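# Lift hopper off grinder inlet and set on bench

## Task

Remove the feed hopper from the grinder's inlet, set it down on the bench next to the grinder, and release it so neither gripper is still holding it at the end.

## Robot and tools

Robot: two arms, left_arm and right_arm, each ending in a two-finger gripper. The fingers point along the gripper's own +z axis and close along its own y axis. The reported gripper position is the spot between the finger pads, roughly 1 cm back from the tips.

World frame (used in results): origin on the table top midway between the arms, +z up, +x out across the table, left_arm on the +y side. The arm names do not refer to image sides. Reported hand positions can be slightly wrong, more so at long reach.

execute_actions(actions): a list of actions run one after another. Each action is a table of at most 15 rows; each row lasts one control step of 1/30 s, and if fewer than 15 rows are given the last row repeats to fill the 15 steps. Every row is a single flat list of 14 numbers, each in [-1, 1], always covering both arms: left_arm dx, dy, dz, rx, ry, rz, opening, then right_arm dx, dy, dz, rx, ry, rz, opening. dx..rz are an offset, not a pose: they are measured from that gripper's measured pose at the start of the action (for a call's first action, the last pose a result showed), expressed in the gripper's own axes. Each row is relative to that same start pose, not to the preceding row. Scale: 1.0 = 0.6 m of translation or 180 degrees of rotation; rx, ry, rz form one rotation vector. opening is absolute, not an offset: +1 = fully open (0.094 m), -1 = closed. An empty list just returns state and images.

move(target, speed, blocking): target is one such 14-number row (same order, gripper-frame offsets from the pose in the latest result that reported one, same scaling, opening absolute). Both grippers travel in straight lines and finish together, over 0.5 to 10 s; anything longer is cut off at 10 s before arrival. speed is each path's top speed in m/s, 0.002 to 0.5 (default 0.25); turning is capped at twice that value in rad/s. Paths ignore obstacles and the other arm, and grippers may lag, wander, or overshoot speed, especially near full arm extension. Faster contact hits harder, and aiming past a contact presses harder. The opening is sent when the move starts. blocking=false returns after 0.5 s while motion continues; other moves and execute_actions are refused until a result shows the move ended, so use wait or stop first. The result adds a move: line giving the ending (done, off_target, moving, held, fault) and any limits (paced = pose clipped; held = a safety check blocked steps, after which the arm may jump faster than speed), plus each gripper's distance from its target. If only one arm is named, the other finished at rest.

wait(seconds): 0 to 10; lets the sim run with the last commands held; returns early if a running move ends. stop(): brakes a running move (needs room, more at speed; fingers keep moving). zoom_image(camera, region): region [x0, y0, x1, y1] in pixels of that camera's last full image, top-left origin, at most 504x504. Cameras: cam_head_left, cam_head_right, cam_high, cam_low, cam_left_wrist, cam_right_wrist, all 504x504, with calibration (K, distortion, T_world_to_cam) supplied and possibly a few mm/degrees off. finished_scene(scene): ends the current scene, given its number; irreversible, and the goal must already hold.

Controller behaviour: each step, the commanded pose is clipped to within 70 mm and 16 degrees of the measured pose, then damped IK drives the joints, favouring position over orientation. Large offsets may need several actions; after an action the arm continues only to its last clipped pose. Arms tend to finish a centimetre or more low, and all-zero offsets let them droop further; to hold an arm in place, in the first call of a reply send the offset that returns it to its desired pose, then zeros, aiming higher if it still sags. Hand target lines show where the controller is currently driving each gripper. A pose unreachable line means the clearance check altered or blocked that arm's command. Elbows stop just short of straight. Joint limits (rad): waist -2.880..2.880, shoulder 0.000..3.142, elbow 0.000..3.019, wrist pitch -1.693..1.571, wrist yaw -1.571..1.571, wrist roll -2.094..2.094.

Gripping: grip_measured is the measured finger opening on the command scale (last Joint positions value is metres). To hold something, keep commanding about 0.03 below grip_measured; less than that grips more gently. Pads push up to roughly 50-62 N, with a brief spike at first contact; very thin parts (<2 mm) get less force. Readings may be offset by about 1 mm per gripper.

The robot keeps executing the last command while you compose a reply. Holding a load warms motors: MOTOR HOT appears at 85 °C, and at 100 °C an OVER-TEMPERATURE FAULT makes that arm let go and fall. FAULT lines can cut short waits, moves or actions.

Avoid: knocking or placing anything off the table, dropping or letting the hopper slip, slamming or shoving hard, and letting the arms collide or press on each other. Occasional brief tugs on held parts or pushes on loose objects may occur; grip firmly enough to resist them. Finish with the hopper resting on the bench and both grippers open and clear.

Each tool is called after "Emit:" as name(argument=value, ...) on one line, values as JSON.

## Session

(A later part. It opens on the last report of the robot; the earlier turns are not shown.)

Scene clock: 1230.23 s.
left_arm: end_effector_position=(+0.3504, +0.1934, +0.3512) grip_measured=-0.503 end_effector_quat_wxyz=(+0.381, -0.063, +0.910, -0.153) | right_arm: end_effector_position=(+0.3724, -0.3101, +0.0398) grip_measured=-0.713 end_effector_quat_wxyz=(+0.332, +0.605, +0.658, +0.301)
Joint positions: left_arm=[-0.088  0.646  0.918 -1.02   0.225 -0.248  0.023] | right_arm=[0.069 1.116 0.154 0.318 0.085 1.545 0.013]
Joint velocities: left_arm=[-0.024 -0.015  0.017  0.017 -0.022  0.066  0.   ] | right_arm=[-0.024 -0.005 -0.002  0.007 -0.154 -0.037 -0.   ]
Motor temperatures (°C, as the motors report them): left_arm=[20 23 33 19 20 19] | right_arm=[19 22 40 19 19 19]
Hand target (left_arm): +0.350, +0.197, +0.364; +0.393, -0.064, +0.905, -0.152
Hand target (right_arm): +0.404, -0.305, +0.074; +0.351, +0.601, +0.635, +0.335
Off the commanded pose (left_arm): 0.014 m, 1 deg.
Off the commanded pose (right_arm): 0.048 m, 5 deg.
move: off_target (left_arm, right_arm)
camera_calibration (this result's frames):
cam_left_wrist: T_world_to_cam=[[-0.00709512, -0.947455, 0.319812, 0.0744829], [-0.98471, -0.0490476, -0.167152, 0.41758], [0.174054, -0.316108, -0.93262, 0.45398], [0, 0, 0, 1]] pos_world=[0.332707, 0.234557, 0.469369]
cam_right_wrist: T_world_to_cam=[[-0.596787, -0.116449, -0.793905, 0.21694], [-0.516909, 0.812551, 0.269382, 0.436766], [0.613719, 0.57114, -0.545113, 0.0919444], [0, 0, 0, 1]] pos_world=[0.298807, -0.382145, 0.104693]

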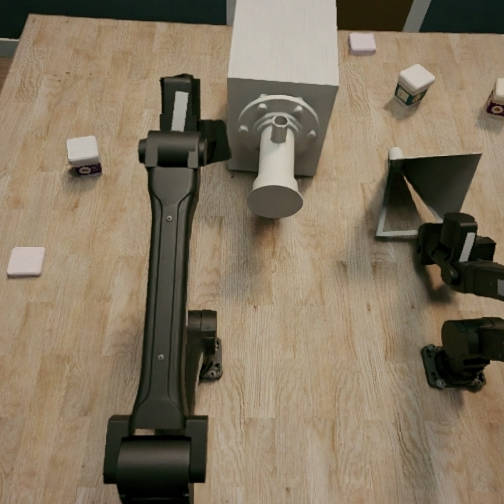

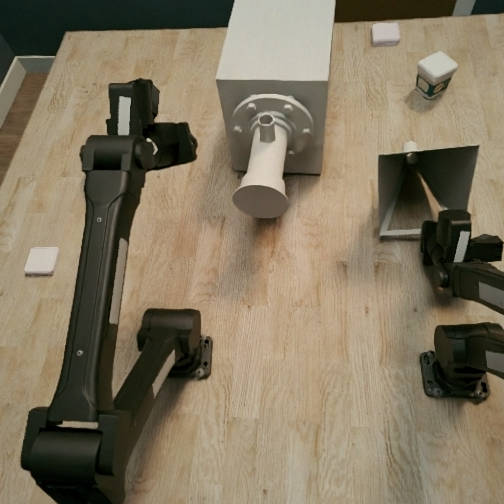

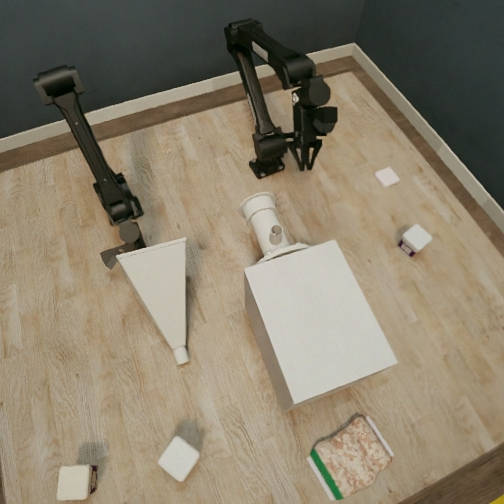

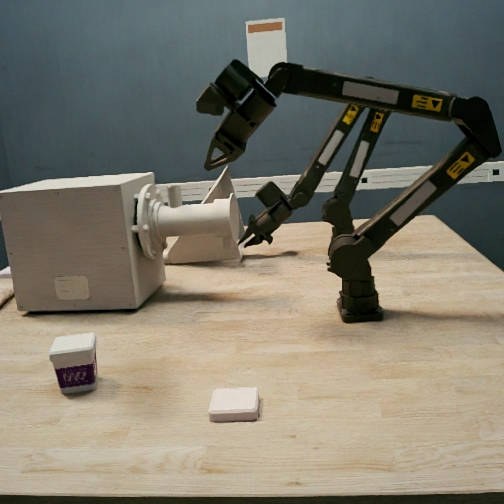

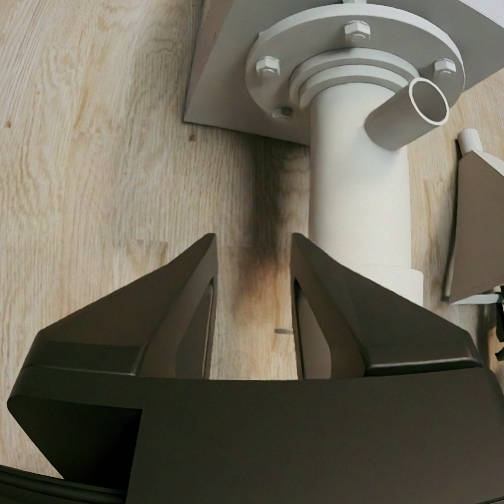

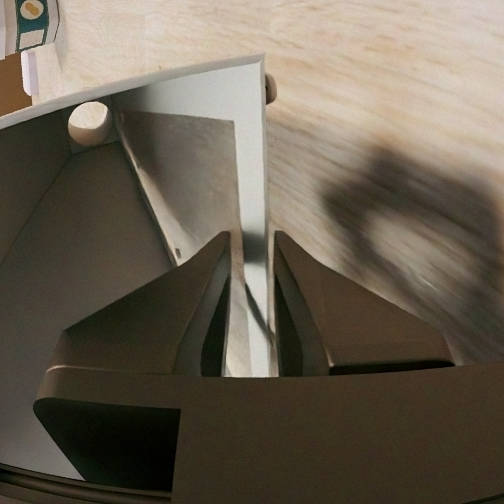

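Emit:
move(target=[-0.014,0,-0.014,0,-0.006,0,-0.5,0.002,0.052,0.024,-0.02,0,0,-0.6], speed=0.02)

Scene clock: 1244.57 s.
left_arm: end_effector_position=(+0.3500, +0.1930, +0.3482) grip_measured=-0.503 end_effector_quat_wxyz=(+0.378, -0.063, +0.911, -0.154) | right_arm: end_effector_position=(+0.3622, -0.3112, +0.0212) grip_measured=-0.601 end_effector_quat_wxyz=(+0.316, +0.612, +0.667, +0.284)
Joint positions: left_arm=[-0.087  0.646  0.912 -1.02   0.228 -0.248  0.023] | right_arm=[0.069 1.164 0.139 0.328 0.085 1.545 0.019]
Joint velocities: left_arm=[-0.015 -0.015 -0.002 -0.002  0.037 -0.022 -0.   ] | right_arm=[ 0.005 -0.015  0.012 -0.012 -0.095 -0.081 -0.   ]
Motor temperatures (°C, as the motors report them): left_arm=[20 23 33 19 20 19] | right_arm=[19 22 42 19 19 19]
Hand target (left_arm): +0.350, +0.197, +0.362; +0.390, -0.065, +0.906, -0.152
Hand target (right_arm): +0.399, -0.307, +0.058; +0.351, +0.595, +0.648, +0.322
Off the commanded pose (left_arm): 0.015 m, 1 deg.
Off the commanded pose (right_arm): 0.053 m, 7 deg.
move: off_target (left_arm, right_arm)
camera_calibration (this result's frames):
cam_left_wrist: T_world_to_cam=[[-0.00690747, -0.946711, 0.322011, 0.0741527], [-0.985739, -0.047699, -0.16138, 0.414723], [0.168139, -0.318534, -0.93288, 0.453754], [0, 0, 0, 1]] pos_world=[0.333027, 0.234519, 0.466348]
cam_right_wrist: T_world_to_cam=[[-0.63751, -0.120901, -0.760897, 0.208639], [-0.502174, 0.814202, 0.29137, 0.432066], [0.584297, 0.567853, -0.579775, 0.0991081], [0, 0, 0, 1]] pos_world=[0.292073, -0.382843, 0.0903221]

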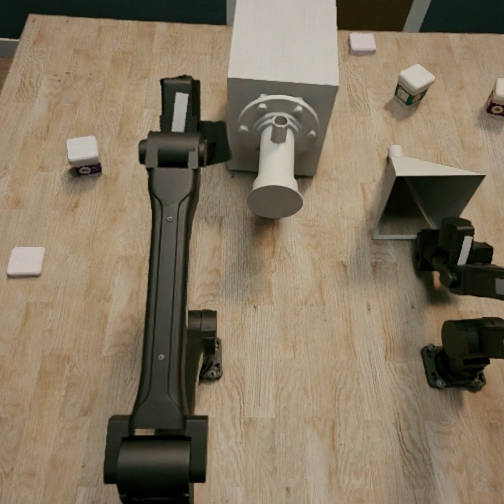

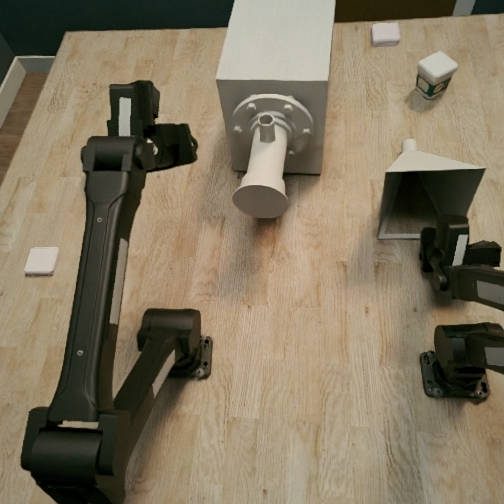

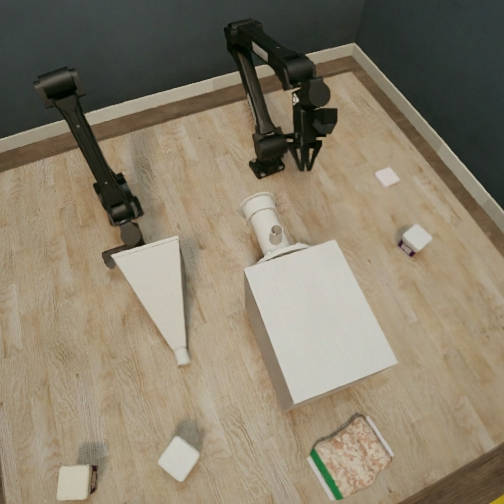

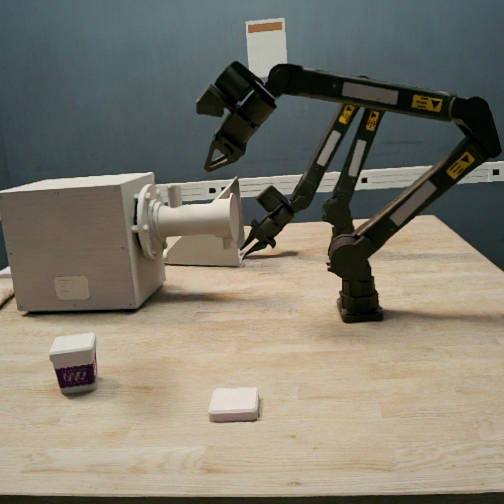

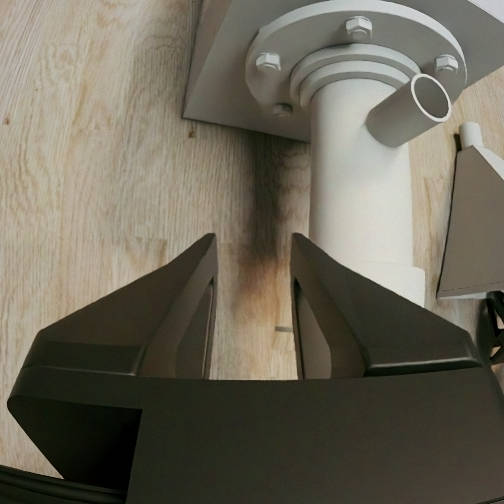

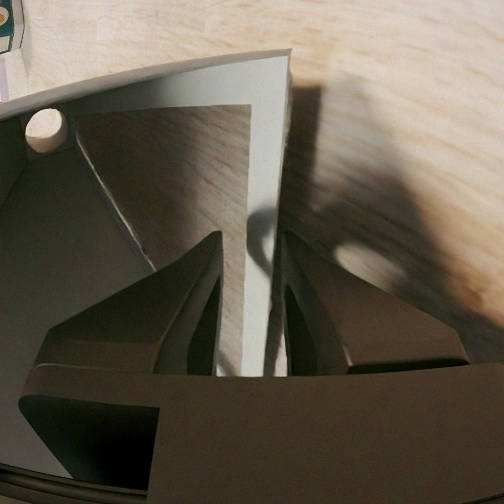

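Emit:
move(target=[-0.014,0,-0.014,0,-0.006,0,-0.5,0.0,0.012,-0.004,0.0,0,0,-0.6], speed=0.03)

Scene clock: 1284.00 s.
left_arm: end_effector_position=(+0.3498, +0.1927, +0.3468) grip_measured=-0.503 end_effector_quat_wxyz=(+0.377, -0.063, +0.911, -0.156) | right_arm: end_effector_position=(+0.3579, -0.3116, +0.0218) grip_measured=-0.601 end_effector_quat_wxyz=(+0.312, +0.614, +0.669, +0.279)
Joint positions: left_arm=[-0.087  0.646  0.91  -1.02   0.232 -0.248  0.023] | right_arm=[0.069 1.132 0.137 0.285 0.085 1.545 0.019]
Joint velocities: left_arm=[ 0.005  0.015  0.012  0.007  0.022 -0.037 -0.001] | right_arm=[-0.015 -0.024  0.012 -0.017  0.037 -0.007  0.001]
Motor temperatures (°C, as the motors report them): left_arm=[20 23 33 19 20 19] | right_arm=[19 22 42 20 19 19]
Hand target (left_arm): +0.350, +0.197, +0.359; +0.387, -0.065, +0.907, -0.154
Hand target (right_arm): +0.365, -0.311, +0.028; +0.316, +0.612, +0.667, +0.284
Off the commanded pose (left_arm): 0.013 m, 1 deg.
Off the commanded pose (right_arm): 0.010 m, 1 deg.
move: off_target (left_arm)
camera_calibration (this result's frames):
cam_left_wrist: T_world_to_cam=[[-0.00768307, -0.945947, 0.324231, 0.0736221], [-0.986252, -0.0463561, -0.158615, 0.413207], [0.165071, -0.320992, -0.932585, 0.453861], [0, 0, 0, 1]] pos_world=[0.333172, 0.234483, 0.464935]
cam_right_wrist: T_world_to_cam=[[-0.647561, -0.121907, -0.752199, 0.209416], [-0.498266, 0.814593, 0.296933, 0.428669], [0.576538, 0.567077, -0.588241, 0.10496], [0, 0, 0, 1]] pos_world=[0.288687, -0.383182, 0.091979]

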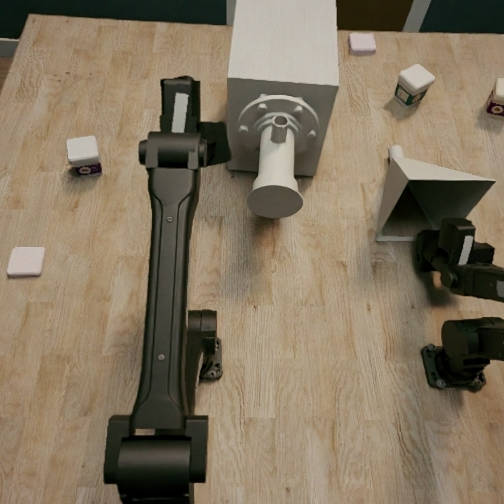

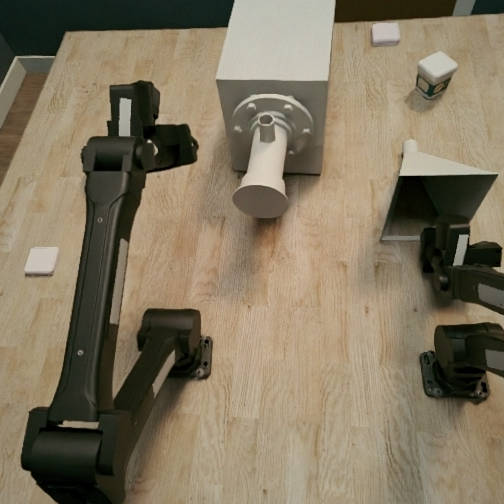

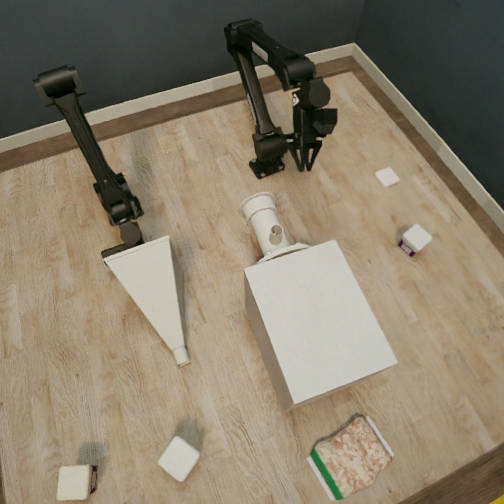

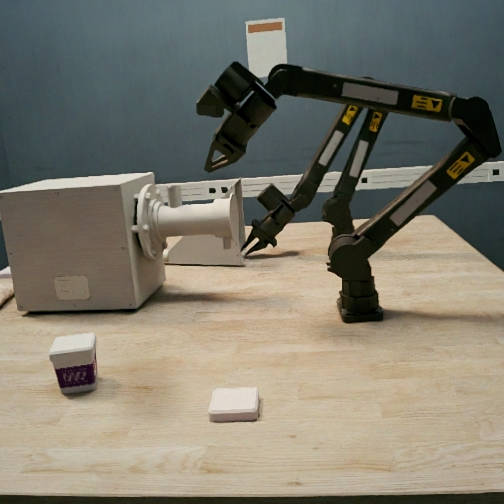

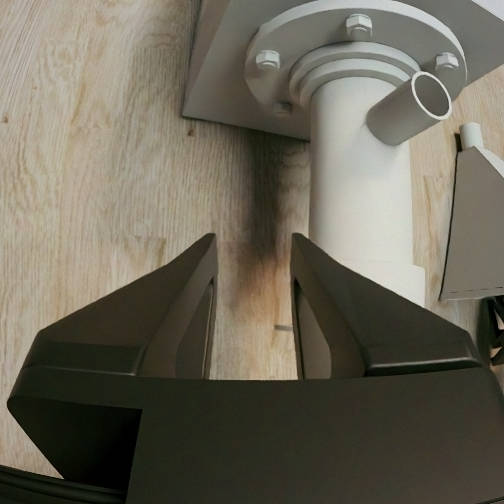

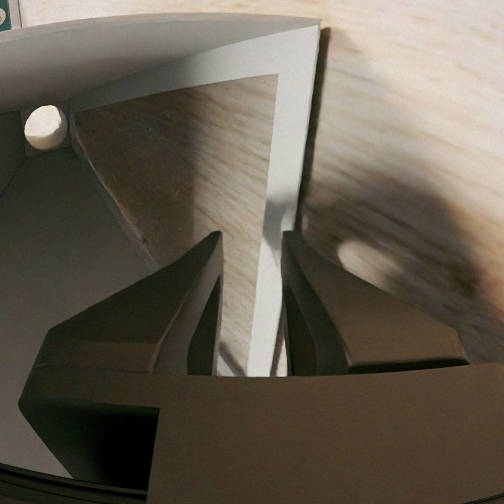

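Emit:
move(target=[-0.014,0,-0.014,0,-0.006,0,-0.5,0.0,0.015,-0.075,0.03,0,0,-0.6], speed=0.04)

Scene clock: 1315.90 s.
left_arm: end_effector_position=(+0.3494, +0.1924, +0.3442) grip_measured=-0.503 end_effector_quat_wxyz=(+0.374, -0.063, +0.912, -0.157) | right_arm: end_effector_position=(+0.3100, -0.3152, +0.0347) grip_measured=-0.601 end_effector_quat_wxyz=(+0.270, +0.633, +0.688, +0.230)
Joint positions: left_arm=[-0.086  0.646  0.905 -1.02   0.235 -0.248  0.023] | right_arm=[ 0.083  0.77   0.144 -0.225  0.102  1.564  0.019]
Joint velocities: left_arm=[-0.005 -0.015 -0.007 -0.007 -0.081 -0.007 -0.   ] | right_arm=[-0.005  0.005 -0.007 -0.012  0.037 -0.007 -0.001]
Motor temperatures (°C, as the motors report them): left_arm=[20 23 33 19 20 19] | right_arm=[19 22 40 19 19 19]
Hand target (left_arm): +0.349, +0.196, +0.358; +0.386, -0.065, +0.907, -0.155
Hand target (right_arm): +0.328, -0.310, +0.058; +0.282, +0.628, +0.682, +0.248
Off the commanded pose (left_arm): 0.014 m, 1 deg.
Off the commanded pose (right_arm): 0.031 m, 3 deg.
move: off_target (left_arm, right_arm)
camera_calibration (this result's frames):
cam_left_wrist: T_world_to_cam=[[-0.0075987, -0.945095, 0.326707, 0.0731435], [-0.987104, -0.0451546, -0.153581, 0.410722], [0.159901, -0.323661, -0.932564, 0.453729], [0, 0, 0, 1]] pos_world=[0.333429, 0.234528, 0.462314]
cam_right_wrist: T_world_to_cam=[[-0.746766, -0.123953, -0.653434, 0.214303], [-0.44469, 0.823632, 0.351968, 0.388254], [0.494561, 0.553413, -0.670181, 0.166121], [0, 0, 0, 1]] pos_world=[0.25053, -0.385148, 0.114711]

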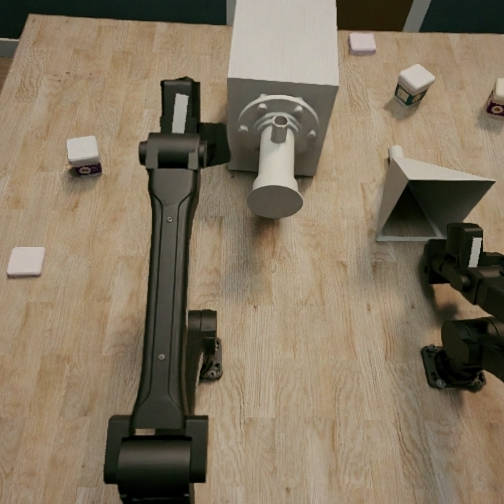

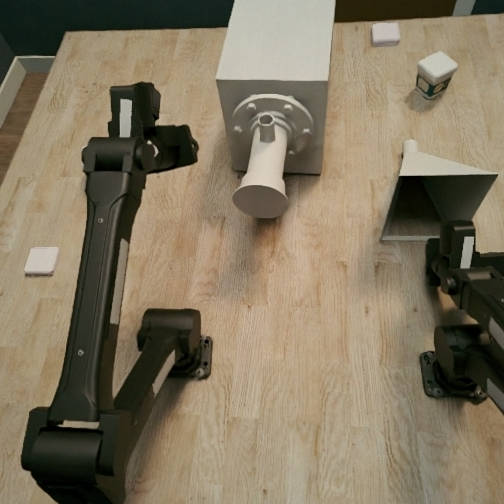

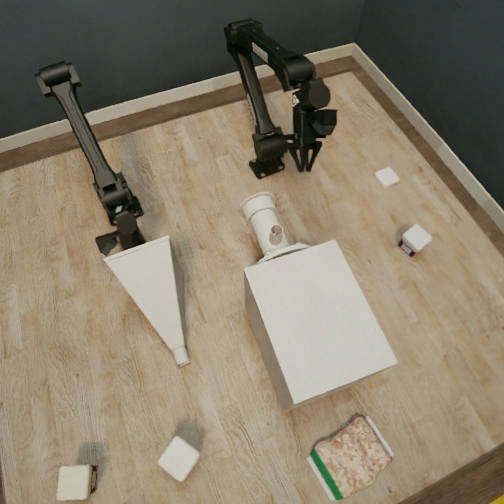

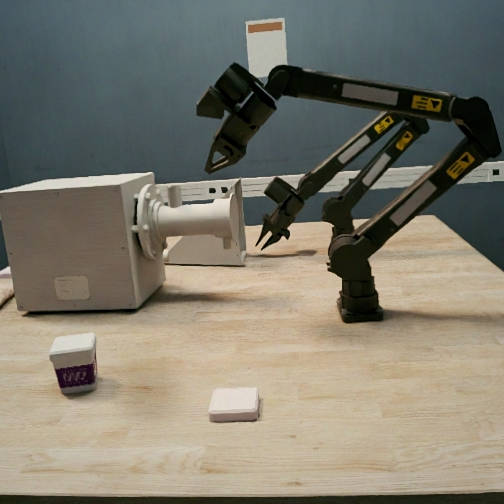

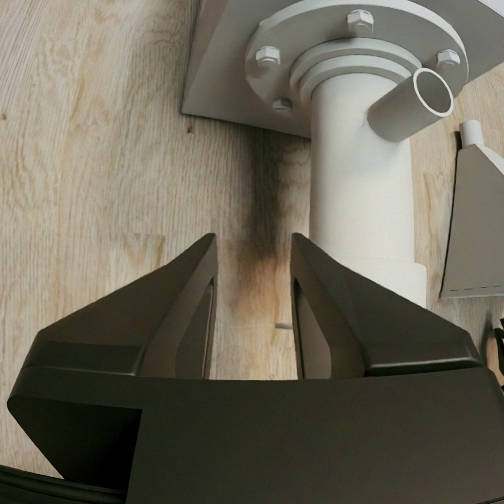

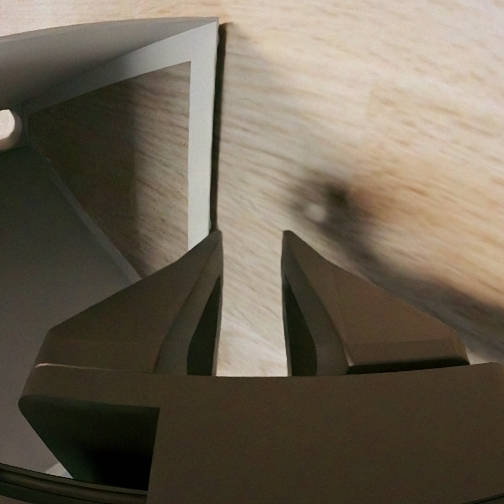

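Emit:
move(target=[-0.014,0,-0.014,0,-0.006,0,-0.5,-0.014,0.107,-0.172,0.0,0,0,-0.6], speed=0.12)

Scene clock: 1326.53 s.
left_arm: end_effector_position=(+0.3489, +0.1920, +0.3416) grip_measured=-0.503 end_effector_quat_wxyz=(+0.372, -0.063, +0.912, -0.158) | right_arm: end_effector_position=(+0.2794, -0.3187, +0.1270) grip_measured=-0.601 end_effector_quat_wxyz=(+0.257, +0.638, +0.694, +0.210)
Joint positions: left_arm=[-0.085  0.646  0.9   -1.02   0.239 -0.248  0.023] | right_arm=[ 0.091  0.424  0.348 -0.826  0.111  1.57   0.019]
Joint velocities: left_arm=[-0.005 -0.005 -0.012 -0.002  0.022 -0.022  0.   ] | right_arm=[ 0.005 -0.015 -0.007 -0.007 -0.066 -0.022 -0.   ]
Motor temperatures (°C, as the motors report them): left_arm=[20 23 33 19 20 19] | right_arm=[19 22 42 19 19 19]
Hand target (left_arm): +0.349, +0.196, +0.355; +0.383, -0.064, +0.908, -0.156
Hand target (right_arm): +0.288, -0.315, +0.154; +0.270, +0.633, +0.688, +0.230
Off the commanded pose (left_arm): 0.014 m, 1 deg.
Off the commanded pose (right_arm): 0.030 m, 3 deg.
move: off_target (left_arm, right_arm)
camera_calibration (this result's frames):
cam_left_wrist: T_world_to_cam=[[-0.00784938, -0.944228, 0.3292, 0.0726757], [-0.987945, -0.0435777, -0.148548, 0.408153], [0.154609, -0.326397, -0.932503, 0.453604], [0, 0, 0, 1]] pos_world=[0.333671, 0.234464, 0.459692]
cam_right_wrist: T_world_to_cam=[[-0.778259, -0.12716, -0.614934, 0.254215], [-0.424216, 0.828494, 0.365566, 0.339072], [0.462983, 0.54537, -0.698726, 0.254922], [0, 0, 0, 1]] pos_world=[0.22366, -0.38762, 0.210493]

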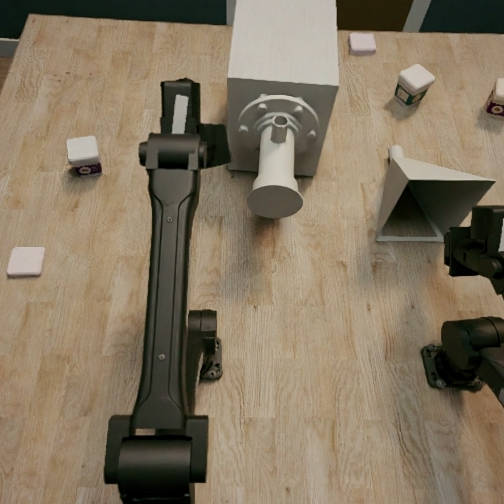

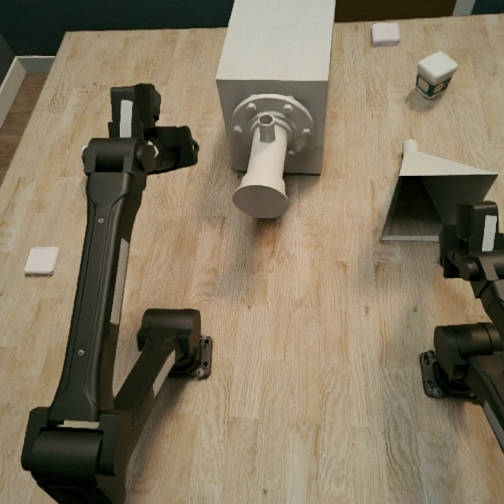

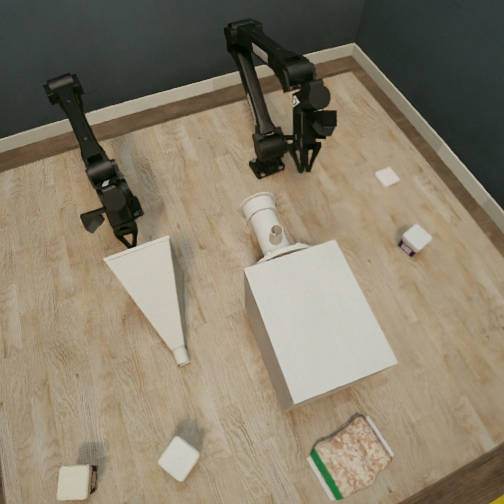

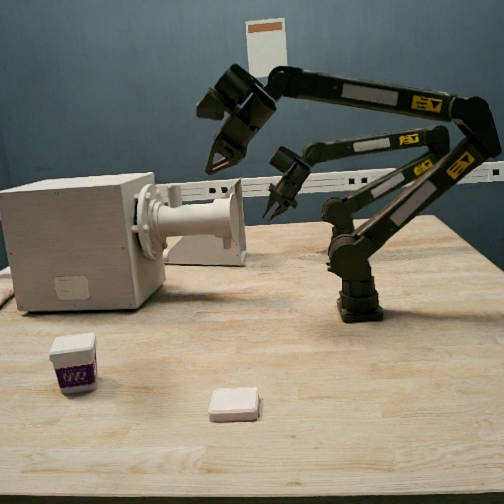

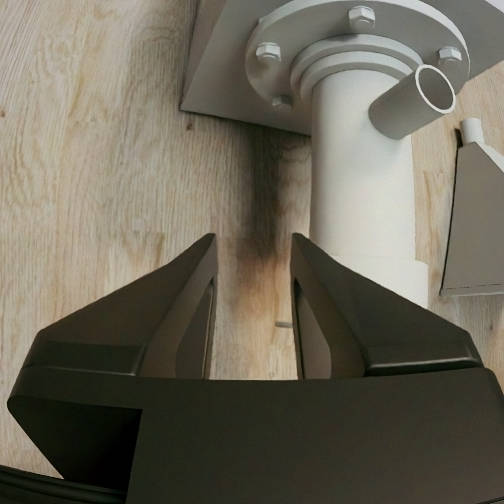

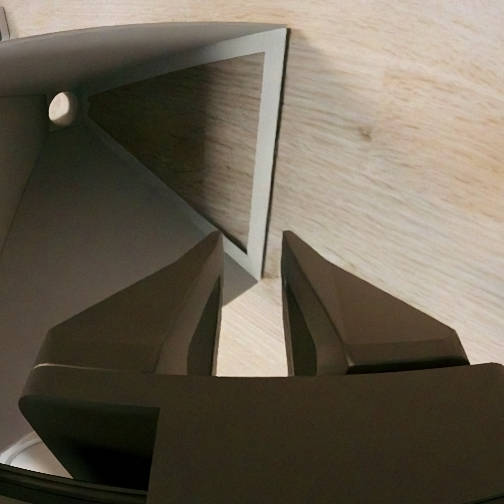

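The hopper is lying stably on its front wall on the bench beside the grinder, and both arms are clear of it. I'm ending the scene.

Emit:
finished_scene(scene=2)

The scene is finished: the task was done.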